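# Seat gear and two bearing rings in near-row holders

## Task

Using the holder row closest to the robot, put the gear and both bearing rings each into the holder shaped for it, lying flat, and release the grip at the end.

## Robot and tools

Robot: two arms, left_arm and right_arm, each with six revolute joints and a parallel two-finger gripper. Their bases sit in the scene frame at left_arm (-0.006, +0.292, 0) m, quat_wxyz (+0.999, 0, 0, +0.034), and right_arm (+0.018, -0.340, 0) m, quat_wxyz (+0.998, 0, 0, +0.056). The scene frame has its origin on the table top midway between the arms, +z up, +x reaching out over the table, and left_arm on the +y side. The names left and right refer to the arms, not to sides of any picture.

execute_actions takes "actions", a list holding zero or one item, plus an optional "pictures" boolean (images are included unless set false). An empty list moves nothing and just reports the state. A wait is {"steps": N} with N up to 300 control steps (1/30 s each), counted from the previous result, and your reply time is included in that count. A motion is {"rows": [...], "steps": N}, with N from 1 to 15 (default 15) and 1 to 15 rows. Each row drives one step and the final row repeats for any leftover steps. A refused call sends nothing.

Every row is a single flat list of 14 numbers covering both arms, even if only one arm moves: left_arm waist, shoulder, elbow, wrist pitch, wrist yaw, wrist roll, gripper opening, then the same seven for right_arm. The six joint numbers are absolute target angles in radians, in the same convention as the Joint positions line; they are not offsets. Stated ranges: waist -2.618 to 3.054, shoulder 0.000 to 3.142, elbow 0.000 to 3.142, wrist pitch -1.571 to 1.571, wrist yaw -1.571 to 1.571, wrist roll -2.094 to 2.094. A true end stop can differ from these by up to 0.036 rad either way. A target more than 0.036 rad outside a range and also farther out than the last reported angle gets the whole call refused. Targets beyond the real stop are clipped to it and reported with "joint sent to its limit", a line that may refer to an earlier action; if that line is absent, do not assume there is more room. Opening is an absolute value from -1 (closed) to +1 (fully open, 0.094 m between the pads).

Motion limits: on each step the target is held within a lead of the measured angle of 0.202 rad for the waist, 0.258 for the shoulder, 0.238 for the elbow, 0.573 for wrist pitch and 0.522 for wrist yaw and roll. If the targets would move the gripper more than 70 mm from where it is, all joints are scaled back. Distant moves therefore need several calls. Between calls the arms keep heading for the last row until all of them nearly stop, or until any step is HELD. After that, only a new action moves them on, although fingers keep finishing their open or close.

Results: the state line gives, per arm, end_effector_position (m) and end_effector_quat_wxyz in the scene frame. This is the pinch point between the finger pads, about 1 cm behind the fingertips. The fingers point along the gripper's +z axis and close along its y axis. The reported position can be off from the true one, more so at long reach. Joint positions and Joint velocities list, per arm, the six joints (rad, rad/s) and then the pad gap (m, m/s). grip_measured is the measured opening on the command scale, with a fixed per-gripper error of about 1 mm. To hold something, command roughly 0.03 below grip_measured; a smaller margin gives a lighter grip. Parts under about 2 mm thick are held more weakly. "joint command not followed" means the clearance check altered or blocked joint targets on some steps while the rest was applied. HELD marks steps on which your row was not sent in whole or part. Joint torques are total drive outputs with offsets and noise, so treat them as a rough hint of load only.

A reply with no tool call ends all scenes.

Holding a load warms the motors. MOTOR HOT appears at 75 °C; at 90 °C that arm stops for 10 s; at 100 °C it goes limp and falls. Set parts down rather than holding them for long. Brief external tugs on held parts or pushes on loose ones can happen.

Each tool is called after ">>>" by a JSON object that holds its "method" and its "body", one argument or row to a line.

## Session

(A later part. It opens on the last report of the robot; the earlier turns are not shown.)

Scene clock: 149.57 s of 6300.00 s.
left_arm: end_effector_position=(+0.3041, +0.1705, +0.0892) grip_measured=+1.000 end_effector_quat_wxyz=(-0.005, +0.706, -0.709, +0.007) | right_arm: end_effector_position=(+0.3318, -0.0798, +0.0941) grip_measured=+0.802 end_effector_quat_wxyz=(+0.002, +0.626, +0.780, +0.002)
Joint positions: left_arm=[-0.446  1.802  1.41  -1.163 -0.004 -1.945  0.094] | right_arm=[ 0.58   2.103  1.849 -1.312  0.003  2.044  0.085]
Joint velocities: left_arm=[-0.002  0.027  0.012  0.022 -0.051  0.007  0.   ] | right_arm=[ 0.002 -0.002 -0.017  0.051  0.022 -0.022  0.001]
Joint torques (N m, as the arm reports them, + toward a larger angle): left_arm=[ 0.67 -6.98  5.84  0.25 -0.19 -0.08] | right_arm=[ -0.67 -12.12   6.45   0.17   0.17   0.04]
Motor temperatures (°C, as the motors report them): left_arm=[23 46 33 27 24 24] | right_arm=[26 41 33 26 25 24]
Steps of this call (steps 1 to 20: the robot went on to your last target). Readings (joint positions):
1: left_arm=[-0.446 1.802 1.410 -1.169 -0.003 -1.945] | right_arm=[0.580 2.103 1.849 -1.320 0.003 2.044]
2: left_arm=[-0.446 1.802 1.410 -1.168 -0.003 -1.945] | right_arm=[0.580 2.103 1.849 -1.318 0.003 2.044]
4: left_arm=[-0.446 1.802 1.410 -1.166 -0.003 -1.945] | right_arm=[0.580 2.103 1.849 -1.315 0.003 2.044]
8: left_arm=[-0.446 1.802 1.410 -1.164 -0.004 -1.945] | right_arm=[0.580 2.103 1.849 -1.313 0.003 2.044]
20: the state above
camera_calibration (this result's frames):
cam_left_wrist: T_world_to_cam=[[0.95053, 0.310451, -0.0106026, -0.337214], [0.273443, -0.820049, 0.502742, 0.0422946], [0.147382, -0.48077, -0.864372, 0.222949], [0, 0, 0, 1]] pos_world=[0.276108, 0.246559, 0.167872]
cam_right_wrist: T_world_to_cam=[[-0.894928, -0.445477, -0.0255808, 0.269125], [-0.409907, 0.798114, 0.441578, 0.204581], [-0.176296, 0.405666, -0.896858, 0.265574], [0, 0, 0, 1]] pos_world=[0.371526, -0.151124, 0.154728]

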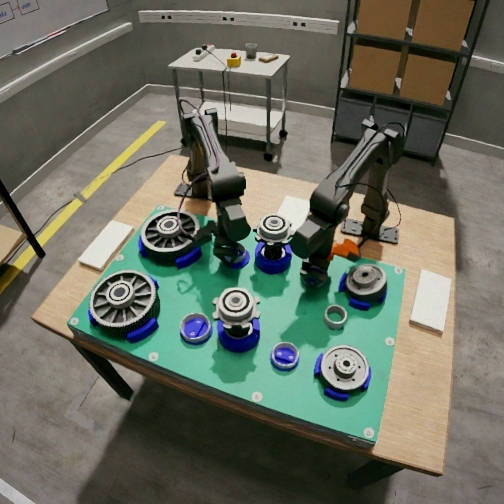

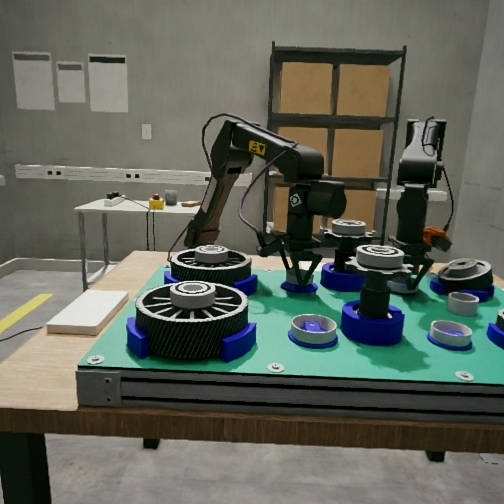

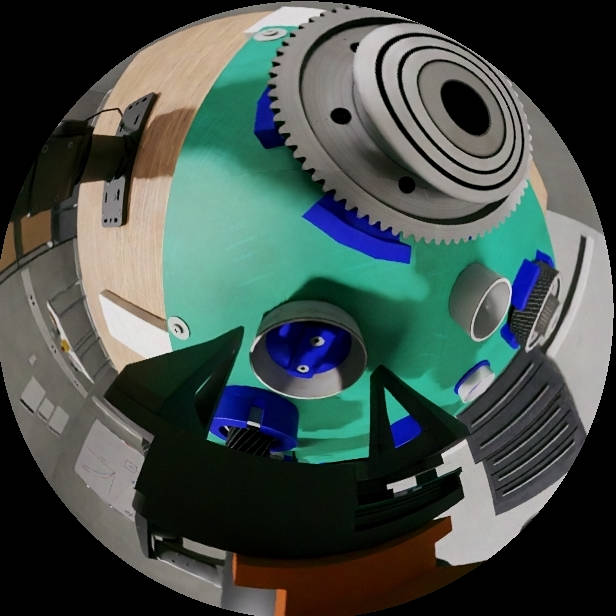

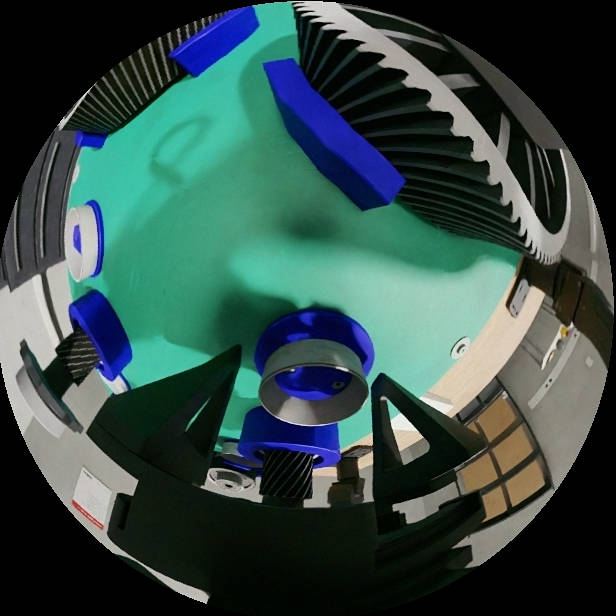

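>>> {"method": "execute_actions", "body": {
  "actions": [
    {"rows": [[-0.438,1.808,1.39,-1.19,-0.02,-1.95,1.0,0.572,2.095,1.84,-1.312,0.01,2.05,0.7],[-0.438,1.808,1.387,-1.19,-0.02,-1.95,1.0,0.572,2.095,1.84,-1.312,0.01,2.05,0.62],[-0.438,1.808,1.385,-1.19,-0.02,-1.95,1.0,0.572,2.095,1.84,-1.312,0.01,2.05,0.55],[-0.438,1.808,1.385,-1.19,-0.02,-1.95,1.0,0.572,2.095,1.84,-1.312,0.01,2.05,0.50],[-0.438,1.808,1.385,-1.19,-0.02,-1.95,1.0,0.572,2.095,1.84,-1.312,0.01,2.05,0.47],[-0.438,1.808,1.385,-1.19,-0.02,-1.95,1.0,0.572,2.095,1.84,-1.312,0.01,2.05,0.45],[-0.438,1.808,1.385,-1.19,-0.02,-1.95,1.0,0.572,2.095,1.84,-1.312,0.01,2.05,0.43],[-0.438,1.808,1.385,-1.19,-0.02,-1.95,1.0,0.572,2.095,1.84,-1.312,0.01,2.05,0.42],[-0.438,1.808,1.385,-1.19,-0.02,-1.95,1.0,0.572,2.095,1.84,-1.312,0.01,2.05,0.41],[-0.438,1.808,1.385,-1.19,-0.02,-1.95,1.0,0.572,2.095,1.84,-1.312,0.01,2.05,0.40],[-0.438,1.808,1.385,-1.19,-0.02,-1.95,1.0,0.572,2.095,1.84,-1.312,0.01,2.05,0.39],[-0.438,1.808,1.385,-1.19,-0.02,-1.95,1.0,0.572,2.095,1.84,-1.312,0.01,2.05,0.38],[-0.438,1.808,1.385,-1.19,-0.02,-1.95,1.0,0.572,2.095,1.84,-1.312,0.01,2.05,0.37],[-0.438,1.808,1.385,-1.19,-0.02,-1.95,1.0,0.572,2.095,1.84,-1.312,0.01,2.05,0.365],[-0.438,1.808,1.385,-1.19,-0.02,-1.95,1.0,0.572,2.095,1.84,-1.312,0.01,2.05,0.36]], "steps": 15}
  ],
  "pictures": false
}}

>>> {"method": "execute_actions", "body": {
  "actions": [
    {"rows": [[-0.438,1.808,1.385,-1.19,-0.02,-1.95,1.0,0.572,2.095,1.84,-1.312,0.01,2.05,0.355],[-0.438,1.808,1.385,-1.19,-0.02,-1.95,1.0,0.572,2.095,1.84,-1.312,0.01,2.05,0.35],[-0.438,1.808,1.385,-1.19,-0.02,-1.95,1.0,0.572,2.095,1.84,-1.312,0.01,2.05,0.345],[-0.438,1.808,1.385,-1.19,-0.02,-1.95,1.0,0.572,2.095,1.84,-1.312,0.01,2.05,0.34],[-0.438,1.808,1.385,-1.19,-0.02,-1.95,1.0,0.572,2.095,1.84,-1.312,0.01,2.05,0.335],[-0.438,1.808,1.385,-1.19,-0.02,-1.95,1.0,0.572,2.095,1.84,-1.312,0.01,2.05,0.33],[-0.438,1.808,1.385,-1.19,-0.02,-1.95,1.0,0.572,2.095,1.84,-1.312,0.01,2.05,0.325],[-0.438,1.808,1.385,-1.19,-0.02,-1.95,1.0,0.572,2.095,1.84,-1.312,0.01,2.05,0.32],[-0.438,1.808,1.385,-1.19,-0.02,-1.95,1.0,0.572,2.095,1.84,-1.312,0.01,2.05,0.315],[-0.438,1.808,1.385,-1.19,-0.02,-1.95,1.0,0.572,2.095,1.84,-1.312,0.01,2.05,0.31],[-0.438,1.808,1.385,-1.19,-0.02,-1.95,1.0,0.572,2.095,1.84,-1.312,0.01,2.05,0.305],[-0.438,1.808,1.385,-1.19,-0.02,-1.95,1.0,0.572,2.095,1.84,-1.312,0.01,2.05,0.30]], "steps": 15}
  ]
}}

>>> {"method": "zoom_image", "body": {
  "camera": "cam_left_wrist",
  "region": [210, 270, 410, 440]
}}

>>> {"method": "zoom_image", "body": {
  "camera": "cam_right_wrist",
  "region": [210, 310, 410, 480]
}}

Scene clock: 185.10 s of 6300.00 s.
left_arm: end_effector_position=(+0.3040, +0.1705, +0.0892) grip_measured=+1.000 end_effector_quat_wxyz=(-0.005, +0.706, -0.709, +0.006) | right_arm: end_effector_position=(+0.3318, -0.0798, +0.0941) grip_measured=+0.365 end_effector_quat_wxyz=(+0.002, +0.626, +0.780, +0.002)
Joint positions: left_arm=[-0.446  1.802  1.41  -1.164 -0.004 -1.945  0.094] | right_arm=[ 0.58   2.103  1.849 -1.312  0.003  2.044  0.064]
Joint velocities: left_arm=[ 0.002  0.012  0.022  0.007 -0.007 -0.051  0.   ] | right_arm=[-0.007 -0.007 -0.022 -0.051 -0.007 -0.037 -0.007]
Joint torques (N m, as the arm reports them, + toward a larger angle): left_arm=[ 0.66 -7.01  5.09  0.11 -0.18 -0.07] | right_arm=[ -0.64 -12.11   6.49   0.12   0.09   0.04]
Motor temperatures (°C, as the motors report them): left_arm=[23 45 33 27 24 24] | right_arm=[26 42 32 26 25 24]
Steps of this call (steps 1 to 15: the robot went on to your last target; steps 16 to 90: nothing new was sent; then 32.03 s passed at rest; steps 91 to 105: all 15 steps of this action). Readings (joint positions):
91: left_arm=[-0.446 1.802 1.410 -1.163 -0.004 -1.945] | right_arm=[0.580 2.103 1.849 -1.312 0.003 2.044]
92: left_arm=[-0.446 1.802 1.410 -1.163 -0.004 -1.945] | right_arm=[0.580 2.103 1.849 -1.312 0.003 2.044]
94: left_arm=[-0.446 1.802 1.410 -1.163 -0.004 -1.945] | right_arm=[0.580 2.103 1.849 -1.312 0.003 2.044]
98: left_arm=[-0.446 1.802 1.410 -1.164 -0.004 -1.945] | right_arm=[0.580 2.103 1.849 -1.312 0.003 2.044]
105: the state above

Scene clock: 185.60 s of 6300.00 s.
left_arm: end_effector_position=(+0.3040, +0.1705, +0.0892) grip_measured=+1.000 end_effector_quat_wxyz=(-0.005, +0.706, -0.709, +0.006) | right_arm: end_effector_position=(+0.3318, -0.0798, +0.0941) grip_measured=+0.310 end_effector_quat_wxyz=(+0.002, +0.626, +0.780, +0.002)
Joint positions: left_arm=[-0.446  1.802  1.41  -1.164 -0.004 -1.945  0.094] | right_arm=[ 0.58   2.103  1.849 -1.312  0.003  2.044  0.062]
Joint velocities: left_arm=[-0.012  0.002  0.012  0.022  0.007 -0.051  0.   ] | right_arm=[ 0.002  0.002  0.012 -0.066  0.007 -0.007 -0.   ]
Joint torques (N m, as the arm reports them, + toward a larger angle): left_arm=[ 0.58 -6.98  5.08  0.09 -0.19 -0.05] | right_arm=[ -0.65 -12.23   6.39   0.1    0.08   0.04]
Motor temperatures (°C, as the motors report them): left_arm=[23 45 33 27 24 24] | right_arm=[26 42 32 26 25 24]
Steps of this call (steps 1 to 15: all 15 steps of this action). Readings (joint positions):
1: left_arm=[-0.446 1.802 1.410 -1.164 -0.004 -1.945] | right_arm=[0.580 2.103 1.849 -1.312 0.003 2.044]
2: left_arm=[-0.446 1.802 1.410 -1.164 -0.004 -1.945] | right_arm=[0.580 2.103 1.849 -1.312 0.003 2.044]
4: left_arm=[-0.446 1.802 1.410 -1.164 -0.004 -1.945] | right_arm=[0.580 2.103 1.849 -1.312 0.003 2.044]
8: left_arm=[-0.446 1.802 1.410 -1.164 -0.004 -1.945] | right_arm=[0.580 2.103 1.849 -1.312 0.003 2.044]
15: the state above
camera_calibration (this result's frames):
cam_left_wrist: T_world_to_cam=[[0.950522, 0.310454, -0.0111891, -0.337014], [0.273799, -0.82019, 0.502316, 0.0423553], [0.146769, -0.480527, -0.864611, 0.223172], [0, 0, 0, 1]] pos_world=[0.275987, 0.246607, 0.167911]
cam_right_wrist: T_world_to_cam=[[-0.895098, -0.445135, -0.0255815, 0.269208], [-0.409602, 0.798269, 0.44158, 0.204492], [-0.176142, 0.405735, -0.896857, 0.265528], [0, 0, 0, 1]] pos_world=[0.371499, -0.15114, 0.154728]

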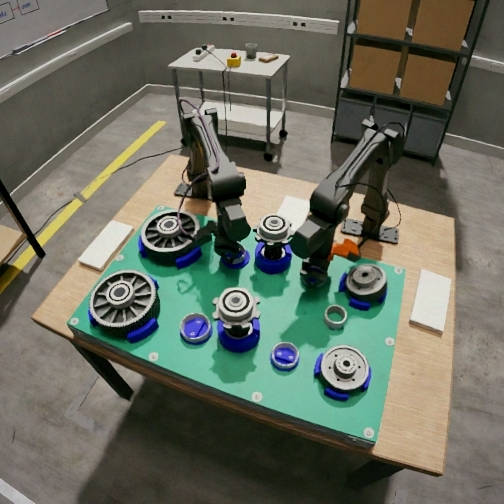

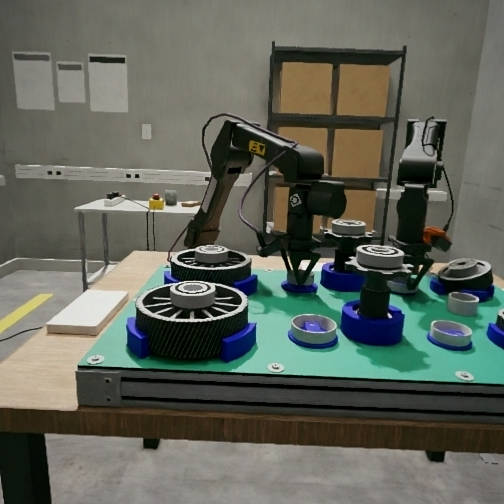

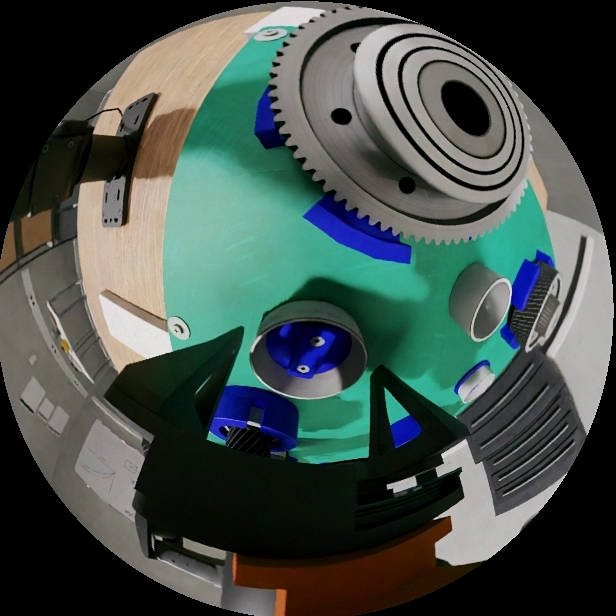

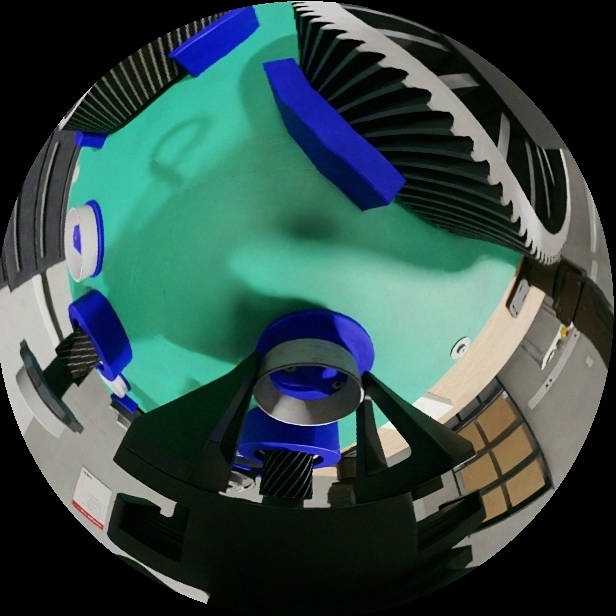

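Region (210, 270, 410, 440) of cam_left_wrist's 616x616 image, scaled by 2.520, with more detail than that image has; it fills the top 428 rows of this view, and the rest is white.

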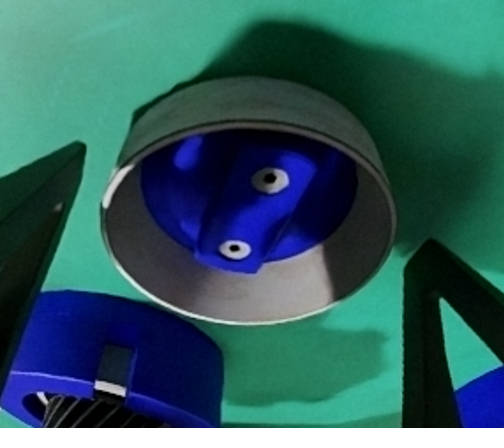

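Region (210, 310, 410, 480) of cam_right_wrist's 616x616 image, scaled by 2.520, with more detail than that image has; it fills the top 428 rows of this view, and the rest is white.

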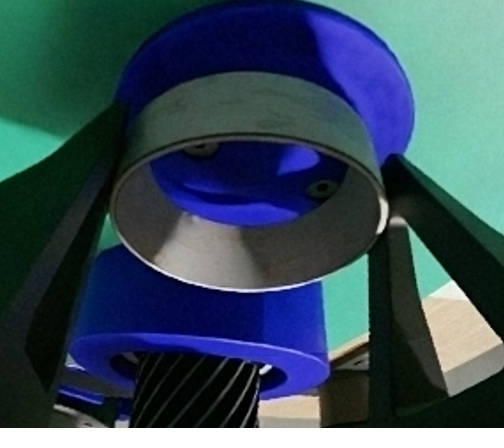

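>>> {"method": "execute_actions", "body": {
  "actions": [
    {"rows": [[-0.44,1.80,1.415,-1.17,-0.01,-1.95,0.9,0.572,2.095,1.84,-1.312,0.01,2.05,0.295],[-0.44,1.80,1.415,-1.17,-0.01,-1.95,0.84,0.572,2.095,1.84,-1.312,0.01,2.05,0.29],[-0.44,1.80,1.415,-1.17,-0.01,-1.95,0.80,0.572,2.095,1.84,-1.312,0.01,2.05,0.285],[-0.44,1.80,1.415,-1.17,-0.01,-1.95,0.77,0.572,2.095,1.84,-1.312,0.01,2.05,0.28],[-0.44,1.80,1.415,-1.17,-0.01,-1.95,0.75,0.572,2.095,1.84,-1.312,0.01,2.05,0.275],[-0.44,1.80,1.415,-1.17,-0.01,-1.95,0.73,0.572,2.095,1.84,-1.312,0.01,2.05,0.275],[-0.44,1.80,1.415,-1.17,-0.01,-1.95,0.715,0.572,2.095,1.84,-1.312,0.01,2.05,0.275],[-0.44,1.80,1.415,-1.17,-0.01,-1.95,0.70,0.572,2.095,1.84,-1.312,0.01,2.05,0.275],[-0.44,1.80,1.415,-1.17,-0.01,-1.95,0.69,0.572,2.095,1.84,-1.312,0.01,2.05,0.275],[-0.44,1.80,1.415,-1.17,-0.01,-1.95,0.68,0.572,2.095,1.84,-1.312,0.01,2.05,0.275],[-0.44,1.80,1.415,-1.17,-0.01,-1.95,0.67,0.572,2.095,1.84,-1.312,0.01,2.05,0.275],[-0.44,1.80,1.415,-1.17,-0.01,-1.95,0.66,0.572,2.095,1.84,-1.312,0.01,2.05,0.275],[-0.44,1.80,1.415,-1.17,-0.01,-1.95,0.65,0.572,2.095,1.84,-1.312,0.01,2.05,0.275],[-0.44,1.80,1.415,-1.17,-0.01,-1.95,0.64,0.572,2.095,1.84,-1.312,0.01,2.05,0.275],[-0.44,1.80,1.415,-1.17,-0.01,-1.95,0.63,0.572,2.095,1.84,-1.312,0.01,2.05,0.275]], "steps": 15}
  ],
  "pictures": false
}}

>>> {"method": "execute_actions", "body": {
  "actions": [
    {"rows": [[-0.44,1.80,1.415,-1.17,-0.01,-1.95,0.622,0.572,2.095,1.84,-1.312,0.01,2.05,0.275],[-0.44,1.80,1.415,-1.17,-0.01,-1.95,0.615,0.572,2.095,1.84,-1.312,0.01,2.05,0.275],[-0.44,1.80,1.415,-1.17,-0.01,-1.95,0.608,0.572,2.095,1.84,-1.312,0.01,2.05,0.275],[-0.44,1.80,1.415,-1.17,-0.01,-1.95,0.60,0.572,2.095,1.84,-1.312,0.01,2.05,0.275],[-0.44,1.80,1.415,-1.17,-0.01,-1.95,0.594,0.572,2.095,1.84,-1.312,0.01,2.05,0.275],[-0.44,1.80,1.415,-1.17,-0.01,-1.95,0.588,0.572,2.095,1.84,-1.312,0.01,2.05,0.275],[-0.44,1.80,1.415,-1.17,-0.01,-1.95,0.582,0.572,2.095,1.84,-1.312,0.01,2.05,0.275],[-0.44,1.80,1.415,-1.17,-0.01,-1.95,0.576,0.572,2.095,1.84,-1.312,0.01,2.05,0.275],[-0.44,1.80,1.415,-1.17,-0.01,-1.95,0.57,0.572,2.095,1.84,-1.312,0.01,2.05,0.275],[-0.44,1.80,1.415,-1.17,-0.01,-1.95,0.564,0.572,2.095,1.84,-1.312,0.01,2.05,0.275],[-0.44,1.80,1.415,-1.17,-0.01,-1.95,0.558,0.572,2.095,1.84,-1.312,0.01,2.05,0.275],[-0.44,1.80,1.415,-1.17,-0.01,-1.95,0.552,0.572,2.095,1.84,-1.312,0.01,2.05,0.275],[-0.44,1.80,1.415,-1.17,-0.01,-1.95,0.546,0.572,2.095,1.84,-1.312,0.01,2.05,0.275],[-0.44,1.80,1.415,-1.17,-0.01,-1.95,0.54,0.572,2.095,1.84,-1.312,0.01,2.05,0.275]], "steps": 15}
  ]
}}

>>> {"method": "zoom_image", "body": {
  "camera": "cam_left_wrist",
  "region": [210, 270, 410, 440]
}}

Scene clock: 229.70 s of 6300.00 s.
left_arm: end_effector_position=(+0.3040, +0.1705, +0.0892) grip_measured=+0.637 end_effector_quat_wxyz=(-0.005, +0.706, -0.709, +0.006) | right_arm: end_effector_position=(+0.3318, -0.0798, +0.0941) grip_measured=+0.294 end_effector_quat_wxyz=(+0.002, +0.626, +0.780, +0.002)
Joint positions: left_arm=[-0.446  1.802  1.41  -1.164 -0.004 -1.945  0.077] | right_arm=[ 0.58   2.103  1.849 -1.312  0.003  2.044  0.061]
Joint velocities: left_arm=[ 0.007  0.012 -0.002  0.095 -0.066 -0.022 -0.01 ] | right_arm=[-0.007  0.012 -0.002 -0.051 -0.066  0.022 -0.   ]
Joint torques (N m, as the arm reports them, + toward a larger angle): left_arm=[ 0.51 -7.57  7.6   0.28 -0.08 -0.09] | right_arm=[ -0.69 -12.16   6.42   0.12   0.11   0.03]
Motor temperatures (°C, as the motors report them): left_arm=[23 44 32 27 24 24] | right_arm=[26 44 32 26 24 24]
Steps of this call (steps 1 to 15: the robot went on to your last target; steps 16 to 90: nothing new was sent; then 40.60 s passed at rest; steps 91 to 105: all 15 steps of this action). Readings (joint positions):
91: left_arm=[-0.446 1.802 1.410 -1.164 -0.004 -1.945] | right_arm=[0.580 2.103 1.849 -1.312 0.003 2.044]
92: left_arm=[-0.446 1.802 1.410 -1.164 -0.004 -1.945] | right_arm=[0.580 2.103 1.849 -1.312 0.003 2.044]
94: left_arm=[-0.446 1.802 1.410 -1.164 -0.004 -1.945] | right_arm=[0.580 2.103 1.849 -1.312 0.003 2.044]
98: left_arm=[-0.446 1.802 1.410 -1.164 -0.004 -1.945] | right_arm=[0.580 2.103 1.849 -1.312 0.003 2.044]
105: the state above

Scene clock: 230.20 s of 6300.00 s.
left_arm: end_effector_position=(+0.3040, +0.1705, +0.0892) grip_measured=+0.566 end_effector_quat_wxyz=(-0.005, +0.706, -0.709, +0.006) | right_arm: end_effector_position=(+0.3318, -0.0798, +0.0941) grip_measured=+0.294 end_effector_quat_wxyz=(+0.002, +0.626, +0.780, +0.002)
Joint positions: left_arm=[-0.446  1.802  1.41  -1.164 -0.004 -1.945  0.074] | right_arm=[ 0.58   2.103  1.849 -1.312  0.003  2.044  0.061]
Joint velocities: left_arm=[-0.017 -0.007  0.002  0.066 -0.081 -0.037 -0.   ] | right_arm=[-0.002 -0.007  0.002 -0.037 -0.022 -0.007  0.001]
Joint torques (N m, as the arm reports them, + toward a larger angle): left_arm=[ 0.41 -7.62  7.61  0.24 -0.09 -0.07] | right_arm=[ -0.64 -11.97   6.47   0.13   0.05   0.03]
Motor temperatures (°C, as the motors report them): left_arm=[23 44 32 27 24 24] | right_arm=[26 44 32 26 24 24]
Steps of this call (steps 1 to 15: all 15 steps of this action). Readings (joint positions):
1: left_arm=[-0.446 1.802 1.410 -1.164 -0.004 -1.945] | right_arm=[0.580 2.103 1.849 -1.312 0.003 2.044]
2: left_arm=[-0.446 1.802 1.410 -1.164 -0.004 -1.945] | right_arm=[0.580 2.103 1.849 -1.312 0.003 2.044]
4: left_arm=[-0.446 1.802 1.410 -1.164 -0.004 -1.945] | right_arm=[0.580 2.103 1.849 -1.312 0.003 2.044]
8: left_arm=[-0.446 1.802 1.410 -1.164 -0.004 -1.945] | right_arm=[0.580 2.103 1.849 -1.312 0.003 2.044]
15: the state above
camera_calibration (this result's frames):
cam_left_wrist: T_world_to_cam=[[0.950522, 0.310454, -0.0111891, -0.337014], [0.273799, -0.82019, 0.502316, 0.0423553], [0.146769, -0.480527, -0.864611, 0.223172], [0, 0, 0, 1]] pos_world=[0.275987, 0.246607, 0.167911]
cam_right_wrist: T_world_to_cam=[[-0.895098, -0.445135, -0.0255815, 0.269208], [-0.409602, 0.798269, 0.44158, 0.204492], [-0.176142, 0.405735, -0.896857, 0.265528], [0, 0, 0, 1]] pos_world=[0.371499, -0.15114, 0.154728]

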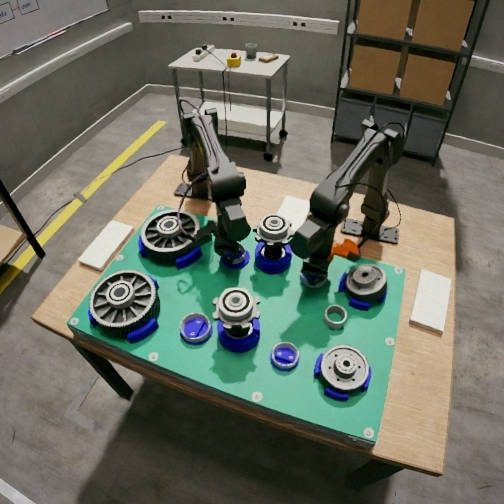

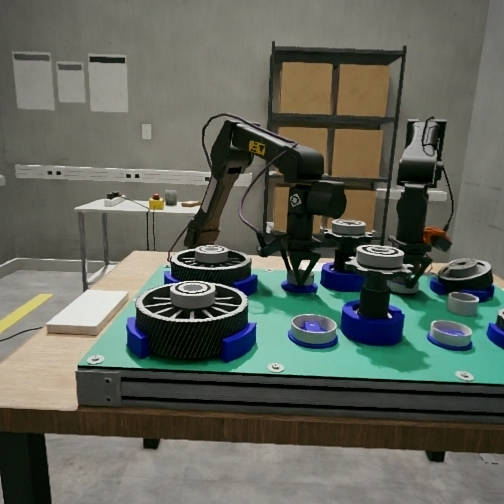

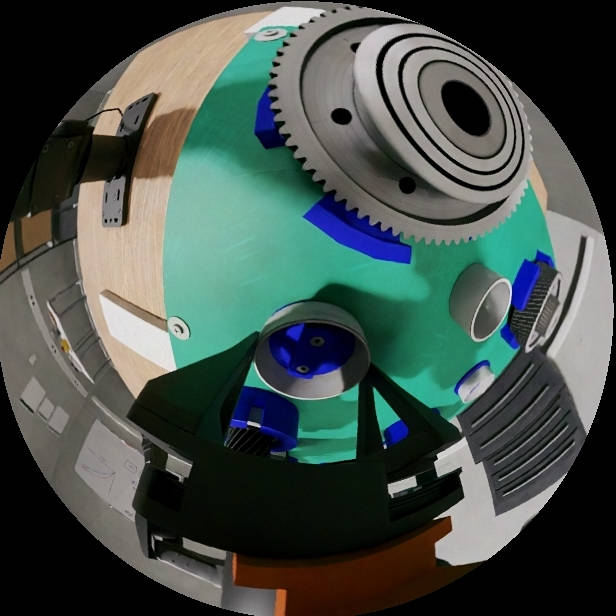

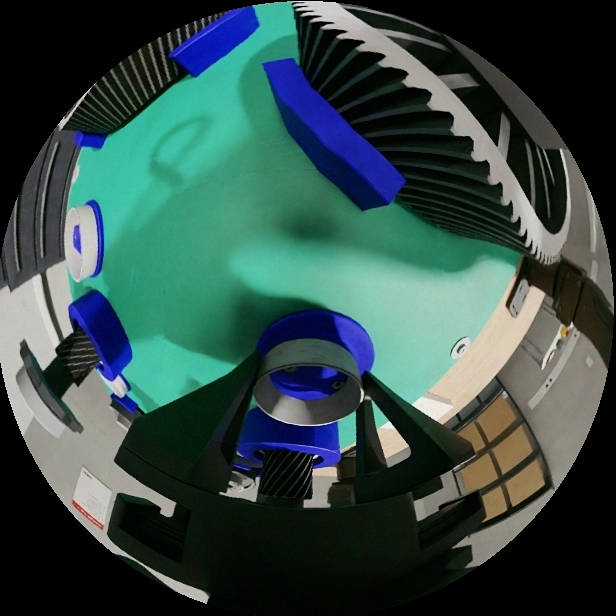

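Region (210, 270, 410, 440) of cam_left_wrist's 616x616 image, scaled by 2.520, with more detail than that image has; it fills the top 428 rows of this view, and the rest is white.

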